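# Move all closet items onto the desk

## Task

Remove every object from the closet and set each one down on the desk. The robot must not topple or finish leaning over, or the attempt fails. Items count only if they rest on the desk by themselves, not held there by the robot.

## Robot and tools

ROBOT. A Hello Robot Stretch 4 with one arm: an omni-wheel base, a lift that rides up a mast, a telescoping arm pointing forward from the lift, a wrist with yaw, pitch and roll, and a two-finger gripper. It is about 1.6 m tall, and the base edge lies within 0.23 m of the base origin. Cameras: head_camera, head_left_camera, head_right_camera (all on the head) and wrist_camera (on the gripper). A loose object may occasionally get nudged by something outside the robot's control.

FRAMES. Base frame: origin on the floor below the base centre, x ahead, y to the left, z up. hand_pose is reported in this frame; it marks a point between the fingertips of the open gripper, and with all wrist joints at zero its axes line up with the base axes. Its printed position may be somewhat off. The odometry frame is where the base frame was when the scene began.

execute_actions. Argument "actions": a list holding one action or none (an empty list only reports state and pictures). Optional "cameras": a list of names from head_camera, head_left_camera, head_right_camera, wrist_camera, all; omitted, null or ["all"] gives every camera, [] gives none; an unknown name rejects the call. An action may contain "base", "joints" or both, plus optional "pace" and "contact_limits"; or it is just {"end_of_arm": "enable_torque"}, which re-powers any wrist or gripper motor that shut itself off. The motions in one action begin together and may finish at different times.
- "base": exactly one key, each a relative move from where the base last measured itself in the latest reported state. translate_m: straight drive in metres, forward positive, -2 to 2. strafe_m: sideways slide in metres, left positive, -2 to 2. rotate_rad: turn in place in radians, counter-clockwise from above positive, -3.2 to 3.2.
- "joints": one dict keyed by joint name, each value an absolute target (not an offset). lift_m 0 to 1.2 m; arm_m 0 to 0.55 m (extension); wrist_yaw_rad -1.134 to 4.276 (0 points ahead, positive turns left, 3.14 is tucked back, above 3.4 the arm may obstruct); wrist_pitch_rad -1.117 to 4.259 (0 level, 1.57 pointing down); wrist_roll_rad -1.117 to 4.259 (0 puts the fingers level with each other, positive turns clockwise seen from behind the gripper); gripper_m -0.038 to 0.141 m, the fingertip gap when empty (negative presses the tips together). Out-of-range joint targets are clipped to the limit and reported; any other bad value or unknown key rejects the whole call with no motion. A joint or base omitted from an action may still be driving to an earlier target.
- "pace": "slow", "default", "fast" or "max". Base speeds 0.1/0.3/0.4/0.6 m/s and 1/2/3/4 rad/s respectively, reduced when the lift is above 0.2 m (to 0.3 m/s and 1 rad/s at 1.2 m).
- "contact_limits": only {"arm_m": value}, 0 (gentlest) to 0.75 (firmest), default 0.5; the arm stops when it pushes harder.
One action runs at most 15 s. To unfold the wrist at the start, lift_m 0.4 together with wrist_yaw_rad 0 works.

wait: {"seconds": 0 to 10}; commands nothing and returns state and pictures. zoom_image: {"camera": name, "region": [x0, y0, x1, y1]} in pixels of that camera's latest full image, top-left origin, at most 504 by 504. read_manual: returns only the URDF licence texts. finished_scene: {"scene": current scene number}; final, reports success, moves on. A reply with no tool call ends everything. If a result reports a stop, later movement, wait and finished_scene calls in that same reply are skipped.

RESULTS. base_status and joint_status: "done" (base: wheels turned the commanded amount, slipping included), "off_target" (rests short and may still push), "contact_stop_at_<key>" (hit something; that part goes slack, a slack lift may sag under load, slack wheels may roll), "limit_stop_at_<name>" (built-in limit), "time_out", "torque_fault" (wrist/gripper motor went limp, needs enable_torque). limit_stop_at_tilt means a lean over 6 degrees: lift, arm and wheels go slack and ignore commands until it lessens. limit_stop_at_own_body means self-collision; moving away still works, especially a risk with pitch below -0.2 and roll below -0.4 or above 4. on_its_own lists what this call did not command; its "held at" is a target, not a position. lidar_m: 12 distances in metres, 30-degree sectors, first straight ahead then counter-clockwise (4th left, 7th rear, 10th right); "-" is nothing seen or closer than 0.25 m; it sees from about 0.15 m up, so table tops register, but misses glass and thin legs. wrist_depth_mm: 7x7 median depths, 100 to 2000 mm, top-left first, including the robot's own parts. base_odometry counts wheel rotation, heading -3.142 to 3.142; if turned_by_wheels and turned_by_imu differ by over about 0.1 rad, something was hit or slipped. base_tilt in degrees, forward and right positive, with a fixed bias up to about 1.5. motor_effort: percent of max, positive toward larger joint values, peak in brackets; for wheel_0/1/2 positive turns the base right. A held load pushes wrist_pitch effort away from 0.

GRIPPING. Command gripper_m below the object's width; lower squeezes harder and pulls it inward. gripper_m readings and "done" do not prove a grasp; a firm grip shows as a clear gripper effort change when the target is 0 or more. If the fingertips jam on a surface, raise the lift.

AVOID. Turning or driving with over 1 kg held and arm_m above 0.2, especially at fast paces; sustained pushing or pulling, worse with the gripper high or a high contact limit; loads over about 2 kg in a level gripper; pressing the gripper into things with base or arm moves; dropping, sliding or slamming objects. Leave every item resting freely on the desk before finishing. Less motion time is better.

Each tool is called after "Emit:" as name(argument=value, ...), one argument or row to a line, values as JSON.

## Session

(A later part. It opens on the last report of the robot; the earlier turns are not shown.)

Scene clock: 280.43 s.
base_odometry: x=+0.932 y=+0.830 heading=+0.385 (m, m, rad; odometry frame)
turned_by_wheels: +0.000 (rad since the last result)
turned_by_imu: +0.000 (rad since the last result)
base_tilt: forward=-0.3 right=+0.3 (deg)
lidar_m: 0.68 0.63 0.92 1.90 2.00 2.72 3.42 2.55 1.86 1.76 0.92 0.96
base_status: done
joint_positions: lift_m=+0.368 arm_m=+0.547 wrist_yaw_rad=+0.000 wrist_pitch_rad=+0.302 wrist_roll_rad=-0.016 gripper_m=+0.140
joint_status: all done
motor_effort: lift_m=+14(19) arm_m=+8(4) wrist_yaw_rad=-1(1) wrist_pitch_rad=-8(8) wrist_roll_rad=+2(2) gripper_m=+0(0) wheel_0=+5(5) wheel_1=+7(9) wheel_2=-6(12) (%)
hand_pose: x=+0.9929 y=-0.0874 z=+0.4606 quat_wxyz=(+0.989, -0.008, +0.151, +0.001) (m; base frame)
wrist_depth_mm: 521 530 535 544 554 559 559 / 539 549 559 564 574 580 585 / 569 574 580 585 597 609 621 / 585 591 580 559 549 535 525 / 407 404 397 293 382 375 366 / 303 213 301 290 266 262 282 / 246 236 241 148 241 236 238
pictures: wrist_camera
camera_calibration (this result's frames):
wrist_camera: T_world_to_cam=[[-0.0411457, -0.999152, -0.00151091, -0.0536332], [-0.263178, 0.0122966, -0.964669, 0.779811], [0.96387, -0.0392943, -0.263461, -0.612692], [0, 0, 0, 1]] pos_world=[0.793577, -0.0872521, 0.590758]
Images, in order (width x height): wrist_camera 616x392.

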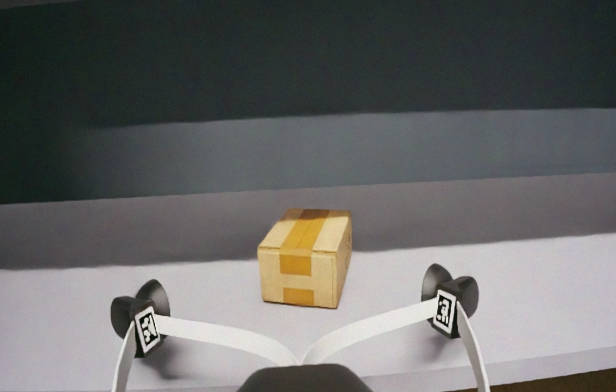

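Emit:
execute_actions(
  actions=[
    {"base":{"translate_m":0.085},"pace":"slow"},
  ],
  cameras=["wrist_camera"],
)

Emit:
execute_actions(
  actions=[
    {"joints":{"gripper_m":0.015}},
  ],
  cameras=[],
)

Emit:
execute_actions(
  actions=[
    {"joints":{"lift_m":0.42},"pace":"slow"},
  ],
  cameras=["wrist_camera"],
)

Scene clock: 283.23 s.
base_odometry: x=+1.011 y=+0.861 heading=+0.385 (m, m, rad; odometry frame)
turned_by_wheels: +0.000 (rad since the last result)
turned_by_imu: +0.000 (rad since the last result)
base_tilt: forward=-0.3 right=+0.2 (deg)
lidar_m: 0.61 0.58 0.80 1.91 2.01 2.74 3.52 2.58 1.86 1.77 0.88 0.89
base_status: done
joint_positions: lift_m=+0.368 arm_m=+0.547 wrist_yaw_rad=+0.000 wrist_pitch_rad=+0.302 wrist_roll_rad=-0.016 gripper_m=+0.140
joint_status: not commanded
motor_effort: lift_m=+14(15) arm_m=+8(8) wrist_yaw_rad=-1(2) wrist_pitch_rad=-8(8) wrist_roll_rad=+2(2) gripper_m=-1(0) wheel_0=+4(7) wheel_1=+8(10) wheel_2=-7(12) (%)
hand_pose: x=+0.9929 y=-0.0874 z=+0.4606 quat_wxyz=(+0.989, -0.008, +0.151, +0.001) (m; base frame)
wrist_depth_mm: 449 452 459 466 469 477 484 / 462 473 480 484 488 500 500 / 484 492 500 504 517 521 525 / 508 508 521 521 525 530 525 / 407 402 397 351 382 375 366 / 304 213 303 213 222 262 282 / 247 236 237 148 236 232 230
pictures: wrist_camera
camera_calibration (this result's frames):
wrist_camera: T_world_to_cam=[[-0.0411459, -0.999152, -0.0015108, -0.0536327], [-0.263178, 0.0122965, -0.964669, 0.779814], [0.963869, -0.0392945, -0.263461, -0.612702], [0, 0, 0, 1]] pos_world=[0.793588, -0.0872521, 0.590758]
Images, in order (width x height): wrist_camera 616x392.

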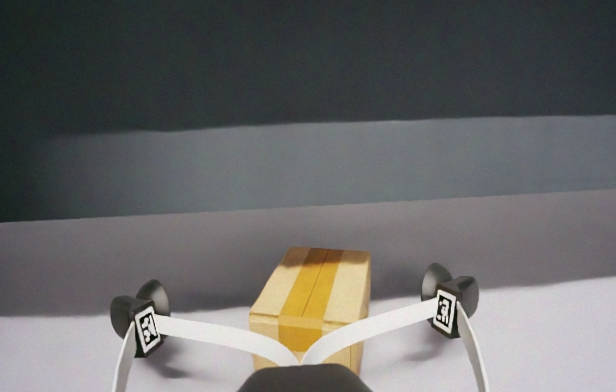

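Scene clock: 285.47 s.
base_odometry: x=+1.011 y=+0.861 heading=+0.385 (m, m, rad; odometry frame)
turned_by_wheels: +0.000 (rad since the last result)
turned_by_imu: +0.000 (rad since the last result)
base_tilt: forward=-0.3 right=+0.3 (deg)
lidar_m: 0.60 0.58 0.78 1.90 2.01 2.74 3.53 2.56 1.86 1.76 0.86 0.90
base_status: not commanded
joint_positions: lift_m=+0.368 arm_m=+0.547 wrist_yaw_rad=+0.000 wrist_pitch_rad=+0.303 wrist_roll_rad=-0.016 gripper_m=+0.015
joint_status: all done
motor_effort: lift_m=+14(14) arm_m=+8(8) wrist_yaw_rad=-1(1) wrist_pitch_rad=-11(11) wrist_roll_rad=+1(0) gripper_m=-17(15) wheel_0=+4(4) wheel_1=+8(8) wheel_2=-7(8) (%)
hand_pose: x=+0.9928 y=-0.0874 z=+0.4604 quat_wxyz=(+0.988, -0.008, +0.151, +0.001) (m; base frame)
wrist_depth_mm: 449 452 462 466 473 477 484 / 466 469 473 484 492 496 504 / 480 492 500 508 512 517 525 / 504 512 517 521 525 530 521 / 404 399 397 389 382 373 362 / 303 301 204 206 191 285 281 / 245 171 196 191 234 223 230
pictures: none
No camera images: the call's "cameras" was empty. Leave "cameras" out to get every camera's image.

Scene clock: 286.77 s.
base_odometry: x=+1.011 y=+0.861 heading=+0.385 (m, m, rad; odometry frame)
turned_by_wheels: +0.000 (rad since the last result)
turned_by_imu: +0.000 (rad since the last result)
base_tilt: forward=-0.2 right=+0.2 (deg)
lidar_m: 0.60 0.58 0.81 1.90 1.99 2.73 3.52 2.57 1.85 1.75 0.85 0.91
base_status: not commanded
joint_positions: lift_m=+0.420 arm_m=+0.547 wrist_yaw_rad=+0.000 wrist_pitch_rad=+0.303 wrist_roll_rad=-0.016 gripper_m=+0.015
joint_status: all done
motor_effort: lift_m=+22(27) arm_m=+8(8) wrist_yaw_rad=-1(1) wrist_pitch_rad=-11(11) wrist_roll_rad=+1(2) gripper_m=-16(17) wheel_0=+4(4) wheel_1=+8(8) wheel_2=-7(7) (%)
hand_pose: x=+0.9928 y=-0.0874 z=+0.5117 quat_wxyz=(+0.988, -0.008, +0.151, +0.001) (m; base frame)
wrist_depth_mm: 430 452 459 469 473 477 484 / 462 473 473 488 492 500 504 / 488 492 504 508 512 521 525 / 508 517 521 530 539 544 554 / 521 521 512 504 496 484 473 / 389 389 204 206 191 368 359 / 319 170 196 190 301 289 303
pictures: wrist_camera
camera_calibration (this result's frames):
wrist_camera: T_world_to_cam=[[-0.0411893, -0.99915, -0.00146297, -0.0535524], [-0.264292, 0.0123073, -0.964364, 0.829987], [0.963563, -0.0393348, -0.264575, -0.598284], [0, 0, 0, 1]] pos_world=[0.793638, -0.0872552, 0.64204]
Images, in order (width x height): wrist_camera 616x392.

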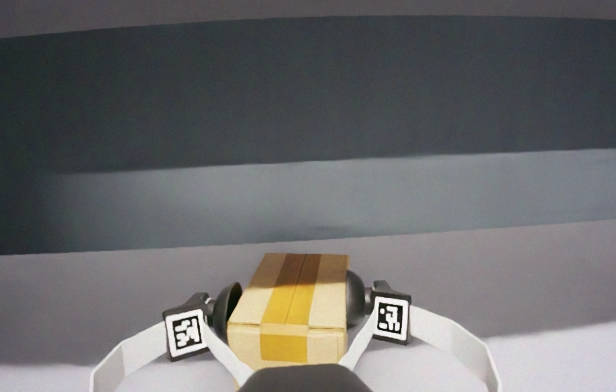

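Emit:
execute_actions(
  actions=[
    {"base":{"translate_m":-0.42},"joints":{"arm_m":0.1}},
  ],
  cameras=[],
)

Emit:
execute_actions(
  actions=[
    {"base":{"rotate_rad":3.14},"joints":{"lift_m":0.78}},
  ],
  cameras=[],
)

Emit:
execute_actions(
  actions=[
    {"base":{"translate_m":0.9},"pace":"fast"},
  ],
  cameras=[],
)

Emit:
execute_actions(
  actions=[
    {"base":{"strafe_m":1.25},"joints":{"arm_m":0.548},"pace":"fast"},
  ],
  cameras=["head_camera"],
)

Scene clock: 290.33 s.
base_odometry: x=+0.622 y=+0.704 heading=+0.385 (m, m, rad; odometry frame)
turned_by_wheels: -0.001 (rad since the last result)
turned_by_imu: +0.000 (rad since the last result)
base_tilt: forward=-0.4 right=+0.3 (deg)
lidar_m: 0.99 0.99 1.39 1.89 1.98 2.76 2.60 2.28 1.90 1.76 1.87 1.17
base_status: done
joint_positions: lift_m=+0.420 arm_m=+0.101 wrist_yaw_rad=+0.000 wrist_pitch_rad=+0.304 wrist_roll_rad=-0.016 gripper_m=+0.015
joint_status: all done
motor_effort: lift_m=+22(22) arm_m=-8(8) wrist_yaw_rad=-1(1) wrist_pitch_rad=-12(13) wrist_roll_rad=+1(1) gripper_m=-17(17) wheel_0=-5(8) wheel_1=-6(15) wheel_2=+3(14) (%)
hand_pose: x=+0.5476 y=-0.0875 z=+0.5116 quat_wxyz=(+0.988, -0.008, +0.151, +0.001) (m; base frame)
wrist_depth_mm: 574 621 1229 1255 1255 1182 931 / 603 640 1308 1308 1336 1336 946 / 627 668 1336 1308 1229 1205 946 / 654 668 1430 1430 1464 1397 946 / 691 699 1430 1430 1397 1281 842 / 723 741 204 205 191 1042 842 / 759 170 195 190 854 809 820
pictures: none
No camera images: the call's "cameras" was empty. Leave "cameras" out to get every camera's image.

Scene clock: 293.20 s.
base_odometry: x=+0.621 y=+0.704 heading=-2.760 (m, m, rad; odometry frame)
turned_by_wheels: +3.139 (rad since the last result)
turned_by_imu: +3.118 (rad since the last result)
base_tilt: forward=-0.4 right=+0.2 (deg)
lidar_m: 2.25 2.30 1.91 1.80 1.92 1.17 0.98 1.00 1.36 1.90 1.96 2.67
base_status: done
joint_positions: lift_m=+0.780 arm_m=+0.101 wrist_yaw_rad=+0.000 wrist_pitch_rad=+0.304 wrist_roll_rad=-0.016 gripper_m=+0.015
joint_status: all done
motor_effort: lift_m=+22(19) arm_m=-8(8) wrist_yaw_rad=-2(3) wrist_pitch_rad=-13(13) wrist_roll_rad=+1(1) gripper_m=-16(16) wheel_0=-5(12) wheel_1=-4(12) wheel_2=-5(14) (%)
hand_pose: x=+0.5476 y=-0.0874 z=+0.8716 quat_wxyz=(+0.988, -0.008, +0.151, +0.001) (m; base frame)
wrist_depth_mm: - - - - - - - / - - - - - - - / - - - - - - - / - - - - - - - / - - - - - - - / 1756 1708 204 206 191 1618 1618 / 1397 170 196 191 1336 1255 1308
pictures: none
No camera images: the call's "cameras" was empty. Leave "cameras" out to get every camera's image.

Scene clock: 296.87 s.
base_odometry: x=-0.213 y=+0.368 heading=-2.759 (m, m, rad; odometry frame)
turned_by_wheels: +0.001 (rad since the last result)
turned_by_imu: -0.003 (rad since the last result)
base_tilt: forward=-0.2 right=+0.2 (deg)
lidar_m: 1.33 1.39 1.90 1.81 1.88 2.00 1.89 1.94 1.94 1.89 1.96 2.24
base_status: done
joint_positions: lift_m=+0.780 arm_m=+0.101 wrist_yaw_rad=+0.000 wrist_pitch_rad=+0.304 wrist_roll_rad=-0.016 gripper_m=+0.015
joint_status: not commanded
motor_effort: lift_m=+22(21) arm_m=-8(8) wrist_yaw_rad=+0(1) wrist_pitch_rad=-13(12) wrist_roll_rad=+1(1) gripper_m=-17(17) wheel_0=+5(13) wheel_1=+5(11) wheel_2=-3(16) (%)
hand_pose: x=+0.5476 y=-0.0874 z=+0.8716 quat_wxyz=(+0.988, -0.008, +0.151, +0.001) (m; base frame)
wrist_depth_mm: 1618 1618 1661 1708 1708 1756 1756 / 1661 1661 1708 1708 1756 1756 1808 / 1708 1756 1756 1808 1863 1863 1863 / 1182 1397 1863 1921 1921 1983 - / 1921 1921 1921 1983 - - - / 1708 1708 204 206 191 1618 1618 / 1366 170 196 190 1308 1281 1308
pictures: none
No camera images: the call's "cameras" was empty. Leave "cameras" out to get every camera's image.

Scene clock: 301.27 s.
base_odometry: x=+0.253 y=-0.791 heading=-2.759 (m, m, rad; odometry frame)
turned_by_wheels: +0.000 (rad since the last result)
turned_by_imu: -0.001 (rad since the last result)
base_tilt: forward=-0.2 right=+0.2 (deg)
lidar_m: 1.31 0.82 0.58 0.56 0.59 0.79 1.91 1.93 2.65 3.13 3.06 1.39
base_status: done
joint_positions: lift_m=+0.780 arm_m=+0.547 wrist_yaw_rad=+0.000 wrist_pitch_rad=+0.304 wrist_roll_rad=-0.016 gripper_m=+0.015
joint_status: all done
motor_effort: lift_m=+21(22) arm_m=+8(9) wrist_yaw_rad=-1(1) wrist_pitch_rad=-12(12) wrist_roll_rad=+1(1) gripper_m=-17(18) wheel_0=+2(14) wheel_1=+2(21) wheel_2=+0(3) (%)
hand_pose: x=+0.9928 y=-0.0874 z=+0.8717 quat_wxyz=(+0.988, -0.008, +0.151, +0.001) (m; base frame)
wrist_depth_mm: 1160 1205 1205 1229 1281 1281 1308 / 1160 1255 1281 1308 1308 1366 1336 / 1138 1308 1336 1366 1366 1366 1397 / 1008 917 891 878 778 809 809 / 627 661 654 609 676 661 1078 / 1078 1308 204 206 191 1576 1182 / 1060 170 196 190 1336 1281 1229
pictures: head_camera
Images, in order (width x height): head_camera 420x560.

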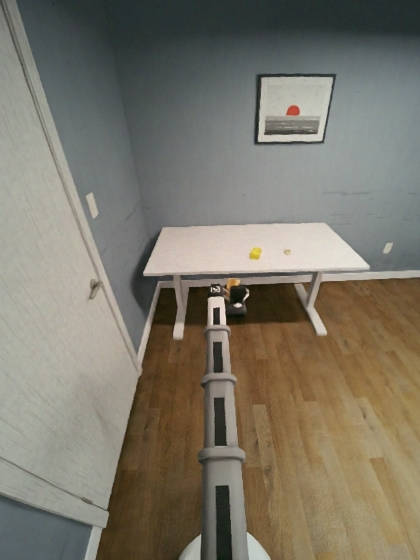

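Emit:
execute_actions(
  actions=[
    {"base":{"translate_m":0.5}},
  ],
  cameras=["head_camera"],
)

Emit:
execute_actions(
  actions=[
    {"joints":{"lift_m":0.69},"pace":"slow"},
  ],
  cameras=[],
)

Emit:
execute_actions(
  actions=[
    {"joints":{"gripper_m":0.14}},
  ],
  cameras=[],
)

Emit:
execute_actions(
  actions=[
    {"joints":{"lift_m":0.77}},
  ],
  cameras=[],
)

Emit:
execute_actions(
  actions=[
    {"base":{"translate_m":-0.3},"joints":{"arm_m":0.1},"pace":"fast"},
  ],
  cameras=["head_camera","head_right_camera"],
)

Scene clock: 305.43 s.
base_odometry: x=-0.210 y=-0.978 heading=-2.758 (m, m, rad; odometry frame)
turned_by_wheels: +0.000 (rad since the last result)
turned_by_imu: -0.002 (rad since the last result)
base_tilt: forward=-0.2 right=+0.2 (deg)
lidar_m: 0.82 0.82 0.59 0.55 0.58 0.82 2.37 2.78 3.27 3.13 1.18 0.87
base_status: done
joint_positions: lift_m=+0.780 arm_m=+0.547 wrist_yaw_rad=+0.000 wrist_pitch_rad=+0.304 wrist_roll_rad=-0.016 gripper_m=+0.015
joint_status: not commanded
motor_effort: lift_m=+21(21) arm_m=+8(8) wrist_yaw_rad=-1(1) wrist_pitch_rad=-11(12) wrist_roll_rad=+0(2) gripper_m=-16(17) wheel_0=+5(11) wheel_1=+6(11) wheel_2=-5(15) (%)
hand_pose: x=+0.9928 y=-0.0874 z=+0.8717 quat_wxyz=(+0.988, -0.008, +0.151, +0.001) (m; base frame)
wrist_depth_mm: 741 759 768 788 798 809 820 / 778 778 809 820 831 842 854 / 798 820 842 854 866 878 904 / 842 854 854 878 842 820 809 / 627 627 615 609 597 580 569 / 473 469 204 205 191 442 433 / 382 171 196 190 368 327 304
pictures: head_camera
Images, in order (width x height): head_camera 420x560.

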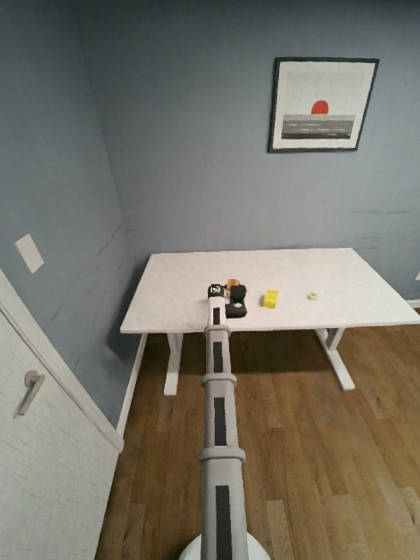

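Scene clock: 307.07 s.
base_odometry: x=-0.210 y=-0.978 heading=-2.758 (m, m, rad; odometry frame)
turned_by_wheels: +0.000 (rad since the last result)
turned_by_imu: +0.000 (rad since the last result)
base_tilt: forward=-0.2 right=+0.4 (deg)
lidar_m: 0.84 0.80 0.59 0.56 0.59 0.84 2.38 2.77 3.27 3.11 1.17 0.87
base_status: not commanded
joint_positions: lift_m=+0.690 arm_m=+0.547 wrist_yaw_rad=+0.000 wrist_pitch_rad=+0.304 wrist_roll_rad=-0.016 gripper_m=+0.015
joint_status: all done
motor_effort: lift_m=+15(20) arm_m=+8(8) wrist_yaw_rad=-2(1) wrist_pitch_rad=-12(12) wrist_roll_rad=+1(0) gripper_m=-16(17) wheel_0=+5(5) wheel_1=+6(6) wheel_2=-5(5) (%)
hand_pose: x=+0.9928 y=-0.0874 z=+0.7823 quat_wxyz=(+0.988, -0.008, +0.151, +0.001) (m; base frame)
wrist_depth_mm: 750 759 778 778 788 798 809 / 778 788 798 809 820 842 854 / 820 820 831 842 854 878 878 / 640 621 603 585 574 559 544 / 421 418 413 407 399 389 289 / 317 315 204 206 191 300 248 / 256 170 196 190 245 234 239
pictures: none
No camera images: the call's "cameras" was empty. Leave "cameras" out to get every camera's image.

Scene clock: 309.30 s.
base_odometry: x=-0.210 y=-0.978 heading=-2.758 (m, m, rad; odometry frame)
turned_by_wheels: +0.000 (rad since the last result)
turned_by_imu: +0.000 (rad since the last result)
base_tilt: forward=-0.3 right=+0.2 (deg)
lidar_m: 0.82 0.82 0.59 0.56 0.58 0.84 2.35 2.77 3.25 3.11 1.19 0.85
base_status: not commanded
joint_positions: lift_m=+0.690 arm_m=+0.547 wrist_yaw_rad=+0.000 wrist_pitch_rad=+0.303 wrist_roll_rad=-0.016 gripper_m=+0.140
joint_status: all done
motor_effort: lift_m=+15(15) arm_m=+8(8) wrist_yaw_rad=-1(2) wrist_pitch_rad=-10(12) wrist_roll_rad=+0(1) gripper_m=+0(17) wheel_0=+5(5) wheel_1=+6(6) wheel_2=-5(5) (%)
hand_pose: x=+0.9929 y=-0.0874 z=+0.7824 quat_wxyz=(+0.989, -0.008, +0.151, +0.001) (m; base frame)
wrist_depth_mm: 741 759 768 778 788 809 820 / 778 778 809 820 831 831 842 / 809 820 831 842 854 878 878 / 640 627 603 591 574 564 544 / 427 421 415 410 399 392 290 / 319 213 314 226 255 273 249 / 257 248 244 148 252 242 239
pictures: none
No camera images: the call's "cameras" was empty. Leave "cameras" out to get every camera's image.

Scene clock: 310.63 s.
base_odometry: x=-0.210 y=-0.978 heading=-2.758 (m, m, rad; odometry frame)
turned_by_wheels: +0.000 (rad since the last result)
turned_by_imu: +0.000 (rad since the last result)
base_tilt: forward=-0.3 right=+0.3 (deg)
lidar_m: 0.84 0.80 0.60 0.54 0.58 0.85 2.36 2.77 3.26 3.14 1.18 0.86
base_status: not commanded
joint_positions: lift_m=+0.770 arm_m=+0.547 wrist_yaw_rad=+0.000 wrist_pitch_rad=+0.303 wrist_roll_rad=-0.016 gripper_m=+0.140
joint_status: all done
motor_effort: lift_m=+21(19) arm_m=+8(8) wrist_yaw_rad=-2(0) wrist_pitch_rad=-10(10) wrist_roll_rad=+1(2) gripper_m=+0(1) wheel_0=+5(5) wheel_1=+6(6) wheel_2=-5(5) (%)
hand_pose: x=+0.9929 y=-0.0874 z=+0.8619 quat_wxyz=(+0.989, -0.008, +0.151, +0.001) (m; base frame)
wrist_depth_mm: 750 759 768 788 798 809 809 / 778 788 809 820 820 842 842 / 809 831 842 842 854 878 891 / 842 842 866 842 831 809 778 / 609 603 597 591 574 564 549 / 455 213 452 449 399 392 421 / 370 357 362 148 355 343 287
pictures: none
No camera images: the call's "cameras" was empty. Leave "cameras" out to get every camera's image.

Scene clock: 312.77 s.
base_odometry: x=+0.068 y=-0.866 heading=-2.759 (m, m, rad; odometry frame)
turned_by_wheels: -0.001 (rad since the last result)
turned_by_imu: +0.000 (rad since the last result)
base_tilt: forward=-0.3 right=+0.2 (deg)
lidar_m: 1.12 0.84 0.57 0.53 0.60 0.82 2.10 2.12 2.95 3.12 2.76 1.16
base_status: done
joint_positions: lift_m=+0.770 arm_m=+0.101 wrist_yaw_rad=+0.000 wrist_pitch_rad=+0.303 wrist_roll_rad=-0.016 gripper_m=+0.140
joint_status: all done
motor_effort: lift_m=+21(21) arm_m=-8(9) wrist_yaw_rad=-1(0) wrist_pitch_rad=-9(10) wrist_roll_rad=+1(0) gripper_m=+0(2) wheel_0=-4(9) wheel_1=-5(9) wheel_2=+1(16) (%)
hand_pose: x=+0.5476 y=-0.0875 z=+0.8620 quat_wxyz=(+0.989, -0.008, +0.151, +0.001) (m; base frame)
wrist_depth_mm: 1138 1430 1430 1499 1499 1499 1537 / 1160 1464 1499 1576 1576 1576 1576 / 1138 1537 1537 1537 1464 1430 1661 / 1008 991 976 931 1008 976 1255 / 1098 1464 1708 1708 1808 1808 1863 / 1098 213 1661 1708 1537 1397 1576 / 1060 1336 1336 148 1397 1308 1281
pictures: head_camera, head_right_camera
Images, in order (width x height): head_camera 420x560, head_right_camera 420x672.

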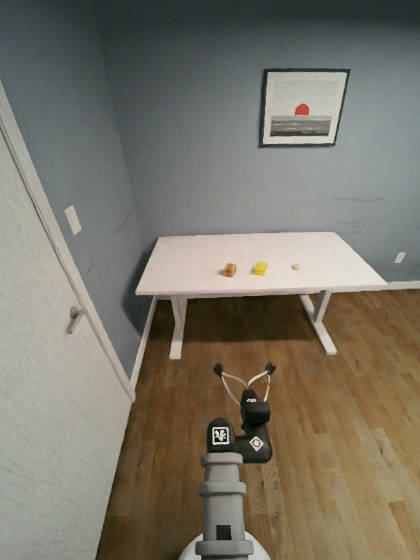

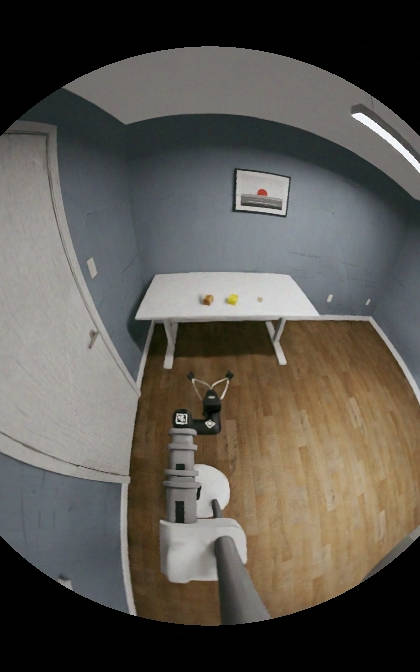

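Emit:
finished_scene(
  scene=2,
)

The scene is finished: the task was done.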